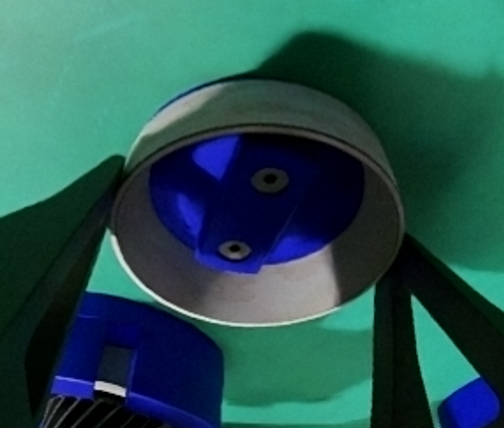

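>>> {"method": "execute_actions", "body": {
  "actions": [
    {"rows": [[-0.44,1.80,1.44,-1.20,0,-1.95,0.535,0.575,2.10,1.88,-1.34,0,2.05,0.265],[-0.44,1.80,1.46,-1.22,0,-1.95,0.535,0.575,2.10,1.91,-1.37,0,2.05,0.265],[-0.44,1.80,1.48,-1.24,0,-1.95,0.535,0.575,2.10,1.94,-1.40,0,2.05,0.265],[-0.44,1.80,1.51,-1.27,0,-1.95,0.535,0.575,2.10,1.97,-1.43,0,2.05,0.265],[-0.44,1.79,1.54,-1.31,0,-1.95,0.535,0.575,2.10,2.00,-1.46,0,2.05,0.265],[-0.44,1.78,1.57,-1.35,0,-1.95,0.535,0.575,2.10,2.03,-1.49,0,2.05,0.265],[-0.44,1.76,1.59,-1.39,0,-1.95,0.535,0.575,2.08,2.05,-1.53,0,2.05,0.265],[-0.44,1.73,1.59,-1.42,0,-1.95,0.535,0.575,2.04,2.03,-1.55,0,2.05,0.265],[-0.44,1.70,1.59,-1.45,0,-1.95,0.535,0.575,1.98,1.98,-1.55,0,2.05,0.265],[-0.44,1.66,1.58,-1.48,0,-1.95,0.535,0.575,1.92,1.92,-1.55,0,2.05,0.265],[-0.44,1.62,1.56,-1.50,0,-1.95,0.535,0.575,1.85,1.85,-1.55,0,2.05,0.265],[-0.44,1.58,1.54,-1.52,0,-1.95,0.535,0.575,1.78,1.78,-1.55,0,2.05,0.265],[-0.44,1.54,1.51,-1.53,0,-1.95,0.535,0.575,1.71,1.71,-1.55,0,2.05,0.265],[-0.44,1.50,1.48,-1.54,0,-1.95,0.535,0.575,1.64,1.64,-1.55,0,2.05,0.265],[-0.44,1.46,1.45,-1.54,0,-1.95,0.535,0.575,1.57,1.57,-1.55,0,2.05,0.265]], "steps": 15}
  ],
  "pictures": false
}}

>>> {"method": "execute_actions", "body": {
  "actions": [
    {"rows": [[-0.50,1.42,1.42,-1.54,0,-1.8,0.535,0.60,1.50,1.50,-1.55,0,1.9,0.265],[-0.56,1.39,1.39,-1.54,0,-1.6,0.535,0.63,1.47,1.45,-1.54,0,1.75,0.265],[-0.62,1.36,1.36,-1.54,0,-1.4,0.535,0.67,1.46,1.42,-1.52,0,1.6,0.265],[-0.68,1.34,1.33,-1.54,0,-1.2,0.535,0.71,1.45,1.39,-1.50,0,1.45,0.265],[-0.74,1.32,1.30,-1.53,0,-1.0,0.535,0.75,1.45,1.36,-1.47,0,1.3,0.265],[-0.80,1.31,1.27,-1.52,0,-0.8,0.535,0.79,1.45,1.33,-1.44,0,1.15,0.265],[-0.86,1.30,1.24,-1.50,0,-0.6,0.535,0.83,1.45,1.30,-1.41,0,1.0,0.265],[-0.92,1.30,1.21,-1.47,0,-0.4,0.535,0.87,1.45,1.27,-1.38,0,0.85,0.265],[-0.98,1.30,1.18,-1.44,0,-0.2,0.535,0.91,1.45,1.24,-1.35,0,0.7,0.265],[-1.03,1.30,1.15,-1.41,0,0.0,0.535,0.95,1.46,1.21,-1.32,0,0.55,0.265],[-1.07,1.30,1.12,-1.38,0,0.2,0.535,0.98,1.46,1.19,-1.30,0,0.4,0.265],[-1.10,1.30,1.10,-1.36,0,0.4,0.535,1.01,1.47,1.17,-1.27,0,0.25,0.265],[-1.12,1.30,1.08,-1.34,0,0.6,0.535,1.03,1.47,1.15,-1.25,0,0.1,0.265],[-1.14,1.30,1.06,-1.32,0,0.8,0.535,1.04,1.47,1.13,-1.23,0,-0.05,0.265],[-1.145,1.30,1.04,-1.30,0,1.0,0.535,1.045,1.47,1.11,-1.21,0,-0.2,0.265]], "steps": 15}
  ],
  "pictures": false
}}

>>> {"method": "execute_actions", "body": {
  "actions": [
    {"rows": [[-1.145,1.295,0.96,-1.225,0,2.05,0.535,1.045,1.47,1.10,-1.195,0,-0.42,0.265]], "steps": 15}
  ],
  "pictures": false
}}

>>> {"method": "execute_actions", "body": {
  "actions": [
    {"steps": 40}
  ]
}}

Scene clock: 294.77 s of 6300.00 s.
left_arm: end_effector_position=(+0.2640, +0.1852, +0.1871) grip_measured=+0.566 end_effector_quat_wxyz=(-0.022, +0.704, -0.707, +0.054) | right_arm: end_effector_position=(+0.2727, -0.1277, +0.1883) grip_measured=+0.294 end_effector_quat_wxyz=(+0.009, +0.625, +0.779, +0.046)
Joint positions: left_arm=[-0.446  1.552  1.517 -1.419  0.002 -1.945  0.074] | right_arm=[ 0.58   1.732  1.718 -1.463 -0.001  2.044  0.061]
Joint velocities: left_arm=[ 0.002 -1.477 -0.628 -0.447  0.051 -0.007 -0.001] | right_arm=[-0.022 -2.239 -1.927 -0.066 -0.051 -0.037 -0.001]
Joint torques (N m, as the arm reports them, + toward a larger angle): left_arm=[ 0.34 -5.66  4.76  0.   -0.05 -0.08] | right_arm=[-0.34 -8.65  5.84 -0.4   0.05  0.01]
Motor temperatures (°C, as the motors report them): left_arm=[23 44 33 27 24 24] | right_arm=[26 45 32 25 24 24]
Steps of this call (steps 1 to 15: the robot went on to your last target; steps 16 to 90: nothing new was sent; then 61.07 s passed at rest; steps 91 to 105: all 15 steps of this action). Readings (joint positions):
91: left_arm=[-0.446 1.802 1.410 -1.165 -0.003 -1.945] | right_arm=[0.580 2.103 1.849 -1.312 0.003 2.044]
92: left_arm=[-0.446 1.802 1.413 -1.168 -0.003 -1.945] | right_arm=[0.580 2.104 1.854 -1.318 0.002 2.044]
94: left_arm=[-0.446 1.804 1.433 -1.193 -0.000 -1.945] | right_arm=[0.580 2.112 1.888 -1.350 0.001 2.044]
98: left_arm=[-0.446 1.797 1.530 -1.277 0.002 -1.945] | right_arm=[0.580 2.109 1.990 -1.422 -0.000 2.044]
105: the state above

Scene clock: 295.27 s of 6300.00 s.
left_arm: end_effector_position=(+0.0878, +0.1233, +0.1281) grip_measured=+0.566 end_effector_quat_wxyz=(-0.021, +0.207, +0.978, +0.012) | right_arm: end_effector_position=(+0.1125, -0.1309, +0.1114) grip_measured=+0.294 end_effector_quat_wxyz=(-0.023, -0.186, +0.982, -0.026)
Joint positions: left_arm=[-1.12   1.313  1.082 -1.386  0.016 -0.635  0.074] | right_arm=[ 1.026  1.477  1.148 -1.311 -0.007  0.764  0.061]
Joint velocities: left_arm=[-0.525  0.017 -0.608  0.549  0.007  2.85  -0.   ] | right_arm=[ 0.442  0.007 -0.584  0.652 -0.022 -2.821 -0.   ]
Joint torques (N m, as the arm reports them, + toward a larger angle): left_arm=[ 0.5  -3.97  6.77  0.26 -0.17  0.  ] | right_arm=[-0.72 -6.04  6.91 -0.1   0.14  0.  ]
Motor temperatures (°C, as the motors report them): left_arm=[23 44 33 27 24 24] | right_arm=[26 45 32 25 24 24]
Steps of this call (steps 1 to 15: all 15 steps of this action). Readings (joint positions):
1: left_arm=[-0.451 1.503 1.494 -1.436 0.000 -1.927] | right_arm=[0.581 1.654 1.652 -1.471 -0.001 2.027]
2: left_arm=[-0.470 1.457 1.467 -1.453 -0.006 -1.877] | right_arm=[0.585 1.579 1.586 -1.481 0.000 1.983]
4: left_arm=[-0.562 1.381 1.410 -1.485 -0.012 -1.703] | right_arm=[0.627 1.466 1.484 -1.517 0.005 1.836]
8: left_arm=[-0.815 1.315 1.285 -1.498 0.001 -1.317] | right_arm=[0.792 1.428 1.346 -1.493 0.002 1.449]
15: the state above

Scene clock: 295.77 s of 6300.00 s.
left_arm: end_effector_position=(+0.0879, +0.1186, +0.0978) grip_measured=+0.566 end_effector_quat_wxyz=(-0.010, +0.811, +0.585, -0.002) | right_arm: end_effector_position=(+0.1148, -0.1175, +0.0997) grip_measured=+0.294 end_effector_quat_wxyz=(-0.006, -0.677, +0.736, -0.000)
Joint positions: left_arm=[-1.14   1.31   0.96  -1.241  0.006  0.82   0.074] | right_arm=[ 1.043  1.477  1.104 -1.209 -0.004 -0.331  0.061]
Joint velocities: left_arm=[-0.022 -0.002  0.012  0.051 -0.037  2.806 -0.   ] | right_arm=[-0.012  0.012 -0.007  0.022 -0.037 -0.593  0.001]
Joint torques (N m, as the arm reports them, + toward a larger angle): left_arm=[-0.48 -4.27  7.12  0.3  -0.09 -0.04] | right_arm=[ 0.07 -6.06  6.85  0.18  0.05 -0.05]
Motor temperatures (°C, as the motors report them): left_arm=[23 44 33 27 24 24] | right_arm=[26 45 32 25 24 24]
Steps of this call (steps 1 to 15: all 15 steps of this action). Readings (joint positions):
1: left_arm=[-1.133 1.312 1.055 -1.361 0.016 -0.538] | right_arm=[1.038 1.477 1.130 -1.290 -0.008 0.666]
2: left_arm=[-1.139 1.310 1.023 -1.329 0.016 -0.440] | right_arm=[1.042 1.477 1.117 -1.274 -0.008 0.568]
4: left_arm=[-1.140 1.310 0.976 -1.295 0.016 -0.246] | right_arm=[1.043 1.477 1.105 -1.254 -0.008 0.372]
8: left_arm=[-1.140 1.310 0.960 -1.270 0.012 0.141] | right_arm=[1.043 1.477 1.104 -1.224 -0.007 -0.015]
15: the state above

Scene clock: 297.10 s of 6300.00 s.
left_arm: end_effector_position=(+0.0912, +0.1162, +0.0978) grip_measured=+0.566 end_effector_quat_wxyz=(-0.003, +1.000, +0.015, +0.001) | right_arm: end_effector_position=(+0.1154, -0.1169, +0.0997) grip_measured=+0.294 end_effector_quat_wxyz=(-0.004, -0.706, +0.708, -0.000)
Joint positions: left_arm=[-1.14   1.31   0.96  -1.227 -0.004  2.04   0.074] | right_arm=[ 1.043  1.477  1.104 -1.206 -0.002 -0.414  0.061]
Joint velocities: left_arm=[ 0.022  0.007  0.012 -0.007  0.037 -0.007  0.001] | right_arm=[-0.007  0.002  0.022 -0.022  0.007 -0.022  0.001]
Joint torques (N m, as the arm reports them, + toward a larger angle): left_arm=[-0.47 -4.2   7.2   0.29 -0.02  0.07] | right_arm=[ 0.11 -6.11  6.81  0.2   0.03 -0.04]
Motor temperatures (°C, as the motors report them): left_arm=[23 44 33 27 24 24] | right_arm=[26 44 32 25 24 24]
Steps of this call (steps 1 to 40: the robot went on to your last target). Readings (joint positions):
1: left_arm=[-1.140 1.310 0.960 -1.240 0.005 0.917] | right_arm=[1.043 1.477 1.104 -1.208 -0.004 -0.348]
2: left_arm=[-1.140 1.310 0.960 -1.239 0.004 1.014] | right_arm=[1.043 1.477 1.104 -1.208 -0.004 -0.361]
4: left_arm=[-1.140 1.310 0.960 -1.237 0.002 1.208] | right_arm=[1.043 1.477 1.104 -1.207 -0.003 -0.380]
8: left_arm=[-1.140 1.310 0.960 -1.235 -0.001 1.595] | right_arm=[1.043 1.477 1.104 -1.206 -0.002 -0.400]
40: the state above
camera_calibration (this result's frames):
cam_left_wrist: T_world_to_cam=[[-0.342171, 0.939438, -0.0193917, -0.0722507], [0.810791, 0.305619, 0.499215, -0.127792], [0.474908, 0.155094, -0.866261, 0.132117], [0, 0, 0, 1]] pos_world=[0.0161469, 0.08644, 0.176842]
cam_right_wrist: T_world_to_cam=[[0.970645, 0.239033, -0.0266787, -0.0760174], [0.225405, -0.865345, 0.447627, -0.125429], [0.0839115, -0.440501, -0.893822, 0.118289], [0, 0, 0, 1]] pos_world=[0.0921324, -0.0382624, 0.159847]

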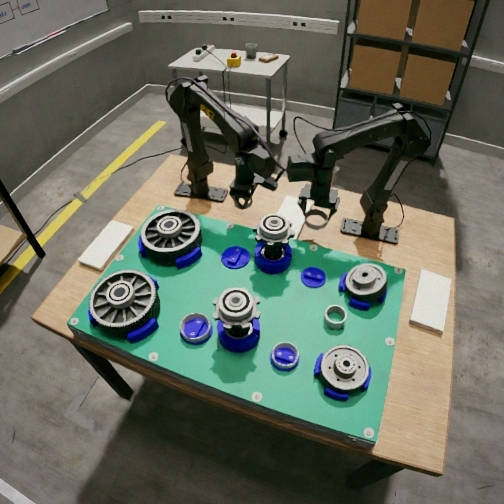

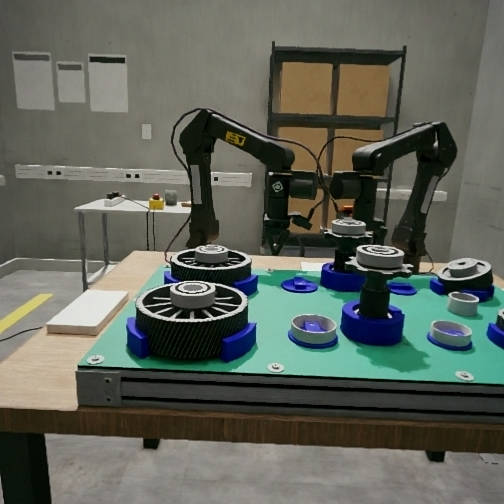

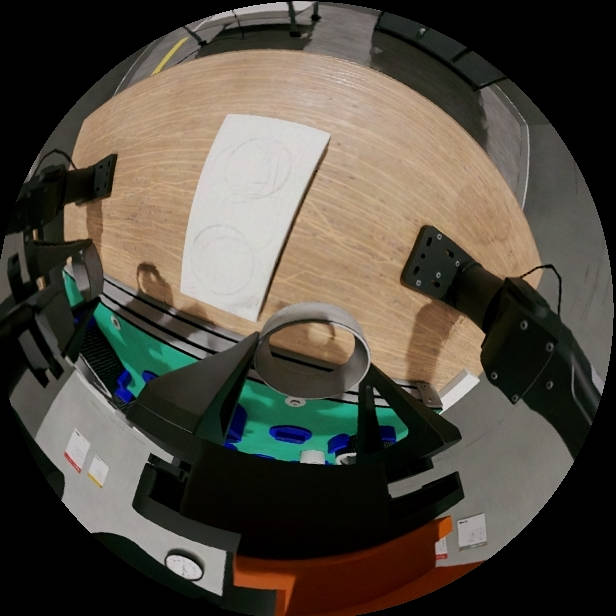

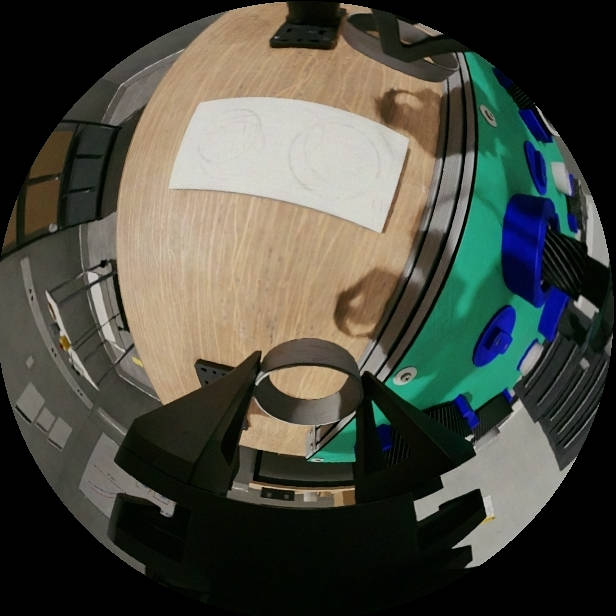

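>>> {"method": "execute_actions", "body": {
  "actions": [
    {"rows": [[-1.145,1.295,0.96,-1.225,0,2.05,0.535,1.045,1.48,1.07,-1.165,0,-0.42,0.265],[-1.145,1.295,0.96,-1.225,0,2.05,0.535,1.045,1.49,1.04,-1.125,0,-0.42,0.265],[-1.145,1.295,0.96,-1.225,0,2.05,0.535,1.045,1.50,1.01,-1.085,0,-0.42,0.265],[-1.145,1.295,0.96,-1.225,0,2.05,0.535,1.045,1.51,0.98,-1.045,0,-0.42,0.265],[-1.145,1.295,0.96,-1.225,0,2.05,0.535,1.045,1.52,0.95,-1.005,0,-0.42,0.265],[-1.145,1.295,0.96,-1.225,0,2.05,0.535,1.045,1.53,0.93,-0.975,0,-0.42,0.265],[-1.145,1.295,0.96,-1.225,0,2.05,0.535,1.045,1.54,0.91,-0.945,0,-0.42,0.265],[-1.145,1.295,0.96,-1.225,0,2.05,0.535,1.045,1.548,0.895,-0.922,0,-0.42,0.265],[-1.145,1.295,0.96,-1.225,0,2.05,0.535,1.045,1.556,0.88,-0.90,0,-0.42,0.265],[-1.145,1.295,0.96,-1.225,0,2.05,0.535,1.045,1.562,0.87,-0.885,0,-0.42,0.265]], "steps": 15}
  ],
  "pictures": false
}}

>>> {"method": "execute_actions", "body": {
  "actions": [
    {"steps": 15}
  ],
  "pictures": false
}}

>>> {"method": "execute_actions", "body": {
  "actions": [
    {"rows": [[-1.145,1.295,0.96,-1.225,0,2.05,0.535,1.045,1.566,0.865,-0.875,0,-0.42,0.265],[-1.145,1.295,0.96,-1.225,0,2.05,0.535,1.045,1.57,0.86,-0.868,0,-0.42,0.265],[-1.145,1.295,0.96,-1.225,0,2.05,0.535,1.045,1.574,0.856,-0.862,0,-0.42,0.265],[-1.145,1.295,0.96,-1.225,0,2.05,0.535,1.045,1.578,0.852,-0.856,0,-0.42,0.265],[-1.145,1.295,0.96,-1.225,0,2.05,0.535,1.045,1.582,0.848,-0.85,0,-0.42,0.265]], "steps": 15}
  ]
}}

Scene clock: 333.77 s of 6300.00 s.
left_arm: end_effector_position=(+0.0913, +0.1162, +0.0978) grip_measured=+0.566 end_effector_quat_wxyz=(-0.003, +1.000, +0.015, +0.001) | right_arm: end_effector_position=(+0.1099, -0.1297, +0.0228) grip_measured=+0.294 end_effector_quat_wxyz=(-0.031, -0.706, +0.707, -0.011)
Joint positions: left_arm=[-1.14   1.31   0.96  -1.226 -0.004  2.04   0.074] | right_arm=[ 1.043  1.569  0.869 -0.936 -0.001 -0.414  0.061]
Joint velocities: left_arm=[-0.012  0.007 -0.002  0.095 -0.022 -0.007 -0.   ] | right_arm=[ 0.007 -0.022  0.002  0.344  0.081  0.037  0.001]
Joint torques (N m, as the arm reports them, + toward a larger angle): left_arm=[-0.4  -4.16  7.21  0.26 -0.02  0.05] | right_arm=[ 0.17 -6.34  6.56 -0.04  0.01 -0.09]
Motor temperatures (°C, as the motors report them): left_arm=[23 42 33 27 24 24] | right_arm=[26 39 33 25 24 24]
Steps of this call (steps 1 to 15: the robot went on to your last target; steps 16 to 90: nothing new was sent; then 33.17 s passed at rest; steps 91 to 105: all 15 steps of this action). Readings (joint positions):
91: left_arm=[-1.140 1.310 0.960 -1.227 -0.004 2.040] | right_arm=[1.043 1.477 1.101 -1.202 -0.002 -0.414]
92: left_arm=[-1.140 1.310 0.960 -1.227 -0.004 2.040] | right_arm=[1.043 1.477 1.092 -1.190 -0.002 -0.414]
94: left_arm=[-1.140 1.310 0.960 -1.227 -0.004 2.040] | right_arm=[1.043 1.481 1.051 -1.145 -0.002 -0.414]
98: left_arm=[-1.140 1.310 0.960 -1.227 -0.004 2.040] | right_arm=[1.043 1.526 0.940 -1.040 -0.002 -0.414]
105: the state above

Scene clock: 334.27 s of 6300.00 s.
left_arm: end_effector_position=(+0.0913, +0.1162, +0.0978) grip_measured=+0.566 end_effector_quat_wxyz=(-0.003, +1.000, +0.015, +0.001) | right_arm: end_effector_position=(+0.1140, -0.1205, +0.0223) grip_measured=+0.294 end_effector_quat_wxyz=(-0.012, -0.706, +0.708, -0.004)
Joint positions: left_arm=[-1.14   1.31   0.96  -1.226 -0.004  2.04   0.074] | right_arm=[ 1.043  1.569  0.869 -0.896 -0.001 -0.414  0.061]
Joint velocities: left_arm=[ 0.002 -0.012  0.002  0.081  0.066  0.051 -0.   ] | right_arm=[ 0.012 -0.017 -0.002  0.022 -0.095  0.022  0.   ]
Joint torques (N m, as the arm reports them, + toward a larger angle): left_arm=[-0.44 -4.15  7.15  0.25 -0.02  0.08] | right_arm=[ 0.18 -6.51  6.66  0.16  0.07 -0.09]
Motor temperatures (°C, as the motors report them): left_arm=[23 42 33 27 24 24] | right_arm=[26 39 33 25 24 24]
Steps of this call (steps 1 to 15: the robot went on to your last target). Readings (joint positions):
1: left_arm=[-1.140 1.310 0.960 -1.226 -0.004 2.040] | right_arm=[1.043 1.569 0.869 -0.925 -0.001 -0.414]
2: left_arm=[-1.140 1.310 0.960 -1.226 -0.004 2.040] | right_arm=[1.043 1.569 0.869 -0.918 -0.001 -0.414]
4: left_arm=[-1.140 1.310 0.960 -1.226 -0.004 2.040] | right_arm=[1.043 1.569 0.869 -0.907 -0.001 -0.414]
8: left_arm=[-1.140 1.310 0.960 -1.226 -0.004 2.040] | right_arm=[1.043 1.569 0.869 -0.899 -0.001 -0.414]
15: the state above

Scene clock: 334.77 s of 6300.00 s.
left_arm: end_effector_position=(+0.0913, +0.1162, +0.0978) grip_measured=+0.566 end_effector_quat_wxyz=(-0.003, +1.000, +0.015, +0.001) | right_arm: end_effector_position=(+0.1153, -0.1174, +0.0178) grip_measured=+0.294 end_effector_quat_wxyz=(-0.006, -0.706, +0.708, -0.002)
Joint positions: left_arm=[-1.14   1.31   0.96  -1.226 -0.004  2.04   0.074] | right_arm=[ 1.043  1.578  0.859 -0.863 -0.001 -0.414  0.061]
Joint velocities: left_arm=[-0.017 -0.012  0.017 -0.037 -0.007 -0.066 -0.001] | right_arm=[-0.002  0.002 -0.012  0.037 -0.081  0.037  0.001]
Joint torques (N m, as the arm reports them, + toward a larger angle): left_arm=[-0.46 -4.24  7.18  0.27 -0.03  0.09] | right_arm=[ 0.25 -5.63  5.74  0.21  0.02 -0.07]
Motor temperatures (°C, as the motors report them): left_arm=[23 42 33 27 24 24] | right_arm=[26 39 33 25 24 24]
Steps of this call (steps 1 to 15: all 15 steps of this action). Readings (joint positions):
1: left_arm=[-1.140 1.310 0.960 -1.226 -0.004 2.040] | right_arm=[1.043 1.569 0.869 -0.895 -0.001 -0.414]
2: left_arm=[-1.140 1.310 0.960 -1.226 -0.004 2.040] | right_arm=[1.043 1.569 0.869 -0.893 -0.001 -0.414]
4: left_arm=[-1.140 1.310 0.960 -1.226 -0.004 2.040] | right_arm=[1.043 1.569 0.869 -0.886 -0.001 -0.414]
8: left_arm=[-1.140 1.310 0.960 -1.226 -0.004 2.040] | right_arm=[1.043 1.576 0.868 -0.868 -0.001 -0.414]
15: the state above
camera_calibration (this result's frames):
cam_left_wrist: T_world_to_cam=[[-0.341809, 0.939562, -0.0197676, -0.0721676], [0.810817, 0.305476, 0.499259, -0.127793], [0.475123, 0.154623, -0.866227, 0.13214], [0, 0, 0, 1]] pos_world=[0.0161667, 0.0864118, 0.176838]
cam_right_wrist: T_world_to_cam=[[0.97062, 0.238936, -0.0284043, -0.0780204], [0.22579, -0.863638, 0.45072, -0.0890443], [0.0831622, -0.443891, -0.892213, 0.0445365], [0, 0, 0, 1]] pos_world=[0.0921297, -0.0384908, 0.077654]

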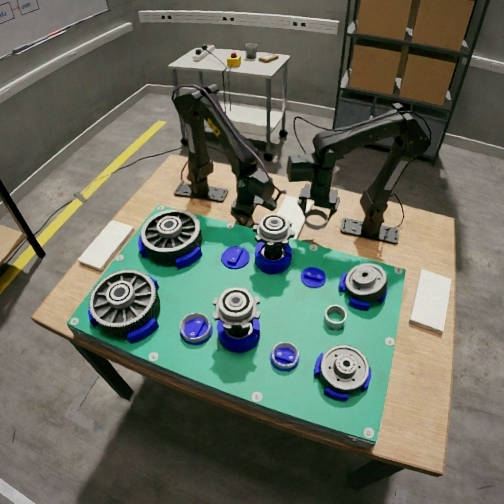

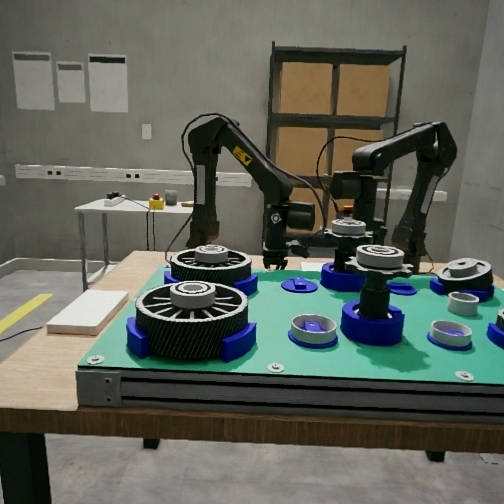

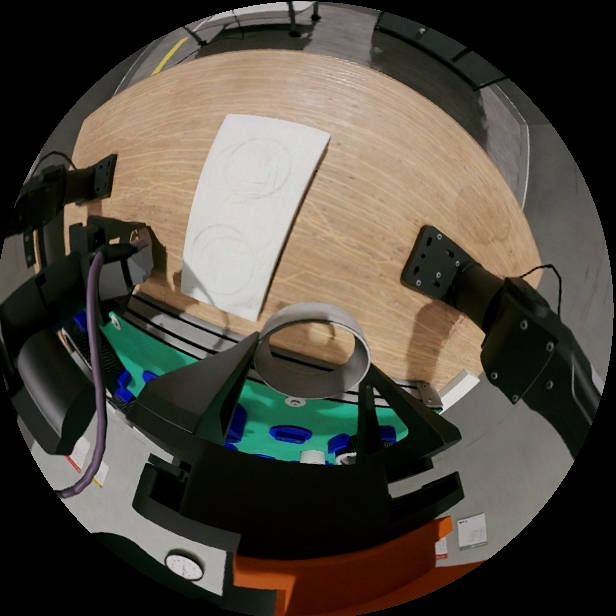

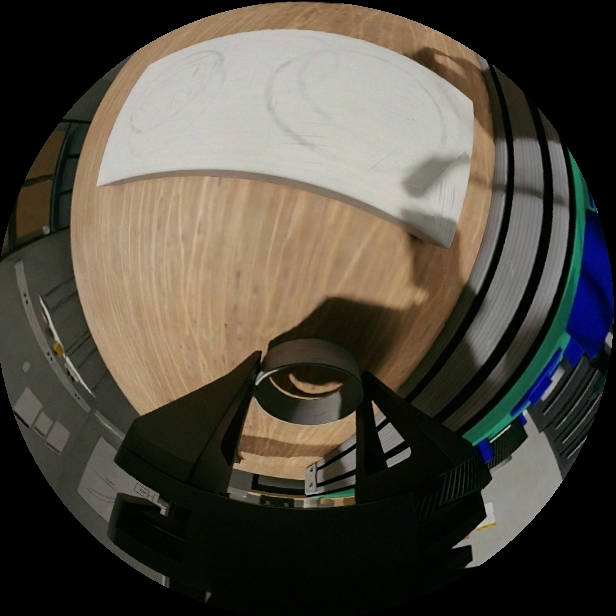

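>>> {"method": "execute_actions", "body": {
  "actions": [
    {"rows": [[-1.145,1.295,0.96,-1.225,0,2.05,0.535,1.045,1.584,0.845,-0.85,0,-0.42,0.265],[-1.145,1.295,0.96,-1.225,0,2.05,0.535,1.045,1.586,0.842,-0.848,0,-0.42,0.265],[-1.145,1.295,0.96,-1.225,0,2.05,0.535,1.045,1.588,0.839,-0.846,0,-0.42,0.265]], "steps": 12}
  ],
  "pictures": false
}}

>>> {"method": "execute_actions", "body": {
  "actions": [
    {"rows": [[-1.145,1.295,0.96,-1.225,0,2.05,0.535,1.045,1.58,0.85,-0.85,0,-0.42,0.28],[-1.145,1.295,0.96,-1.225,0,2.05,0.535,1.045,1.58,0.85,-0.85,0,-0.42,0.29],[-1.145,1.295,0.96,-1.225,0,2.05,0.535,1.045,1.58,0.85,-0.85,0,-0.42,0.30],[-1.145,1.295,0.96,-1.225,0,2.05,0.535,1.045,1.58,0.85,-0.85,0,-0.42,0.31],[-1.145,1.295,0.96,-1.225,0,2.05,0.535,1.045,1.58,0.85,-0.85,0,-0.42,0.32],[-1.145,1.295,0.96,-1.225,0,2.05,0.535,1.045,1.58,0.85,-0.85,0,-0.42,0.34],[-1.145,1.295,0.96,-1.225,0,2.05,0.535,1.045,1.58,0.85,-0.85,0,-0.42,0.38],[-1.145,1.295,0.96,-1.225,0,2.05,0.535,1.045,1.58,0.85,-0.85,0,-0.42,0.45],[-1.145,1.295,0.96,-1.225,0,2.05,0.535,1.045,1.58,0.85,-0.85,0,-0.42,0.5]], "steps": 12}
  ],
  "pictures": false
}}

>>> {"method": "execute_actions", "body": {
  "actions": [
    {"rows": [[-1.145,1.295,0.96,-1.225,0,2.05,0.535,1.045,1.56,0.90,-0.91,0,-0.42,0.5],[-1.145,1.295,0.96,-1.225,0,2.05,0.535,1.045,1.54,0.94,-0.97,0,-0.42,0.5],[-1.145,1.295,0.96,-1.225,0,2.05,0.535,1.045,1.52,0.98,-1.03,0,-0.42,0.5],[-1.145,1.295,0.96,-1.225,0,2.05,0.535,1.045,1.50,1.02,-1.09,0,-0.42,0.5],[-1.145,1.295,0.96,-1.225,0,2.05,0.535,1.045,1.47,1.06,-1.16,0,-0.42,0.5],[-1.145,1.295,0.96,-1.225,0,2.05,0.535,1.045,1.44,1.10,-1.23,0,-0.42,0.5],[-1.145,1.295,0.96,-1.225,0,2.05,0.535,1.045,1.40,1.14,-1.31,0,-0.6,0.5],[-1.145,1.295,0.96,-1.225,0,2.05,0.535,1.0,1.36,1.18,-1.39,0,-0.8,0.6],[-1.145,1.295,0.96,-1.225,0,2.05,0.535,0.9,1.32,1.21,-1.46,0,-1.0,0.7],[-1.145,1.295,0.96,-1.225,0,2.05,0.535,0.8,1.28,1.23,-1.50,0,-1.2,0.8],[-1.145,1.295,0.96,-1.225,0,2.05,0.535,0.7,1.25,1.23,-1.52,0,-1.4,0.9],[-1.145,1.295,0.96,-1.225,0,2.05,0.535,0.6,1.25,1.23,-1.52,0,-1.6,1.0],[-1.145,1.295,0.96,-1.225,0,2.05,0.535,0.5,1.25,1.23,-1.52,0,-1.7,1.0]], "steps": 15}
  ],
  "pictures": false
}}

Scene clock: 365.83 s of 6300.00 s.
left_arm: end_effector_position=(+0.0913, +0.1162, +0.0978) grip_measured=+0.566 end_effector_quat_wxyz=(-0.003, +1.000, +0.015, +0.001) | right_arm: end_effector_position=(+0.1159, -0.1161, +0.0178) grip_measured=+0.294 end_effector_quat_wxyz=(-0.003, -0.706, +0.708, -0.000)
Joint positions: left_arm=[-1.14   1.31   0.96  -1.226 -0.004  2.04   0.074] | right_arm=[ 1.043  1.578  0.859 -0.857 -0.001 -0.414  0.061]
Joint velocities: left_arm=[ 0.017 -0.012  0.002  0.037 -0.037 -0.037  0.001] | right_arm=[ 0.007 -0.012  0.007  0.007  0.007 -0.154  0.001]
Joint torques (N m, as the arm reports them, + toward a larger angle): left_arm=[-0.52 -4.29  7.17  0.3  -0.02  0.07] | right_arm=[ 0.14 -5.07  4.88  0.22  0.04 -0.08]
Motor temperatures (°C, as the motors report them): left_arm=[23 41 33 27 24 24] | right_arm=[26 39 32 25 24 24]
Steps of this call (steps 1 to 15: the robot went on to your last target; steps 16 to 90: nothing new was sent; then 27.67 s passed at rest; steps 91 to 102: all 12 steps of this action). Readings (joint positions):
91: left_arm=[-1.140 1.310 0.960 -1.226 -0.004 2.040] | right_arm=[1.043 1.578 0.859 -0.860 -0.001 -0.414]
92: left_arm=[-1.140 1.310 0.960 -1.226 -0.004 2.040] | right_arm=[1.043 1.578 0.859 -0.860 -0.001 -0.414]
94: left_arm=[-1.140 1.310 0.960 -1.226 -0.004 2.040] | right_arm=[1.043 1.578 0.859 -0.859 -0.001 -0.414]
98: left_arm=[-1.140 1.310 0.960 -1.226 -0.004 2.040] | right_arm=[1.043 1.578 0.859 -0.858 -0.001 -0.414]
102: the state above

Scene clock: 366.23 s of 6300.00 s.
left_arm: end_effector_position=(+0.0913, +0.1162, +0.0978) grip_measured=+0.566 end_effector_quat_wxyz=(-0.003, +1.000, +0.015, +0.001) | right_arm: end_effector_position=(+0.1159, -0.1161, +0.0178) grip_measured=+0.498 end_effector_quat_wxyz=(-0.003, -0.706, +0.708, -0.000)
Joint positions: left_arm=[-1.14   1.31   0.96  -1.226 -0.004  2.04   0.074] | right_arm=[ 1.043  1.578  0.859 -0.857 -0.001 -0.414  0.07 ]
Joint velocities: left_arm=[-0.027  0.012  0.007  0.037  0.007 -0.007  0.   ] | right_arm=[ 0.012  0.012 -0.012 -0.022 -0.037 -0.022 -0.   ]
Joint torques (N m, as the arm reports them, + toward a larger angle): left_arm=[-0.36 -4.22  7.19  0.28 -0.02  0.05] | right_arm=[ 0.21 -5.77  5.87  0.16  0.01 -0.07]
Motor temperatures (°C, as the motors report them): left_arm=[23 41 33 27 24 24] | right_arm=[26 39 32 25 24 24]
Steps of this call (steps 1 to 12: all 12 steps of this action). Readings (joint positions):
1: left_arm=[-1.140 1.310 0.960 -1.226 -0.004 2.040] | right_arm=[1.043 1.578 0.859 -0.857 -0.001 -0.414]
2: left_arm=[-1.140 1.310 0.960 -1.226 -0.004 2.040] | right_arm=[1.043 1.578 0.859 -0.857 -0.001 -0.414]
4: left_arm=[-1.140 1.310 0.960 -1.226 -0.004 2.040] | right_arm=[1.043 1.578 0.859 -0.857 -0.001 -0.414]
8: left_arm=[-1.140 1.310 0.960 -1.226 -0.004 2.040] | right_arm=[1.043 1.578 0.859 -0.857 -0.001 -0.414]
12: the state above

Scene clock: 366.73 s of 6300.00 s.
left_arm: end_effector_position=(+0.0913, +0.1162, +0.0978) grip_measured=+0.566 end_effector_quat_wxyz=(-0.003, +1.000, +0.015, +0.001) | right_arm: end_effector_position=(+0.1801, -0.1832, +0.1779) grip_measured=+1.000 end_effector_quat_wxyz=(-0.084, +0.801, -0.592, +0.013)
Joint positions: left_arm=[-1.14   1.31   0.96  -1.226 -0.004  2.04   0.074] | right_arm=[ 0.651  1.25   1.224 -1.374 -0.002 -1.105  0.094]
Joint velocities: left_arm=[-0.007 -0.027  0.002  0.007 -0.022 -0.095 -0.   ] | right_arm=[-2.132 -0.276  0.051 -0.857 -0.007 -2.879  0.   ]
Joint torques (N m, as the arm reports them, + toward a larger angle): left_arm=[-0.52 -4.03  7.16  0.25 -0.02  0.07] | right_arm=[ 0.25 -1.94  7.59  0.25  0.07 -0.02]
Motor temperatures (°C, as the motors report them): left_arm=[23 41 33 27 24 24] | right_arm=[26 39 32 25 24 24]
Steps of this call (steps 1 to 15: all 15 steps of this action). Readings (joint positions):
1: left_arm=[-1.140 1.310 0.960 -1.226 -0.004 2.040] | right_arm=[1.043 1.578 0.861 -0.861 -0.001 -0.414]
2: left_arm=[-1.140 1.310 0.960 -1.226 -0.004 2.040] | right_arm=[1.043 1.578 0.869 -0.879 -0.001 -0.414]
4: left_arm=[-1.140 1.310 0.960 -1.226 -0.004 2.040] | right_arm=[1.043 1.566 0.914 -0.946 -0.000 -0.414]
8: left_arm=[-1.140 1.310 0.960 -1.226 -0.004 2.040] | right_arm=[1.040 1.466 1.075 -1.119 -0.001 -0.493]
15: the state above


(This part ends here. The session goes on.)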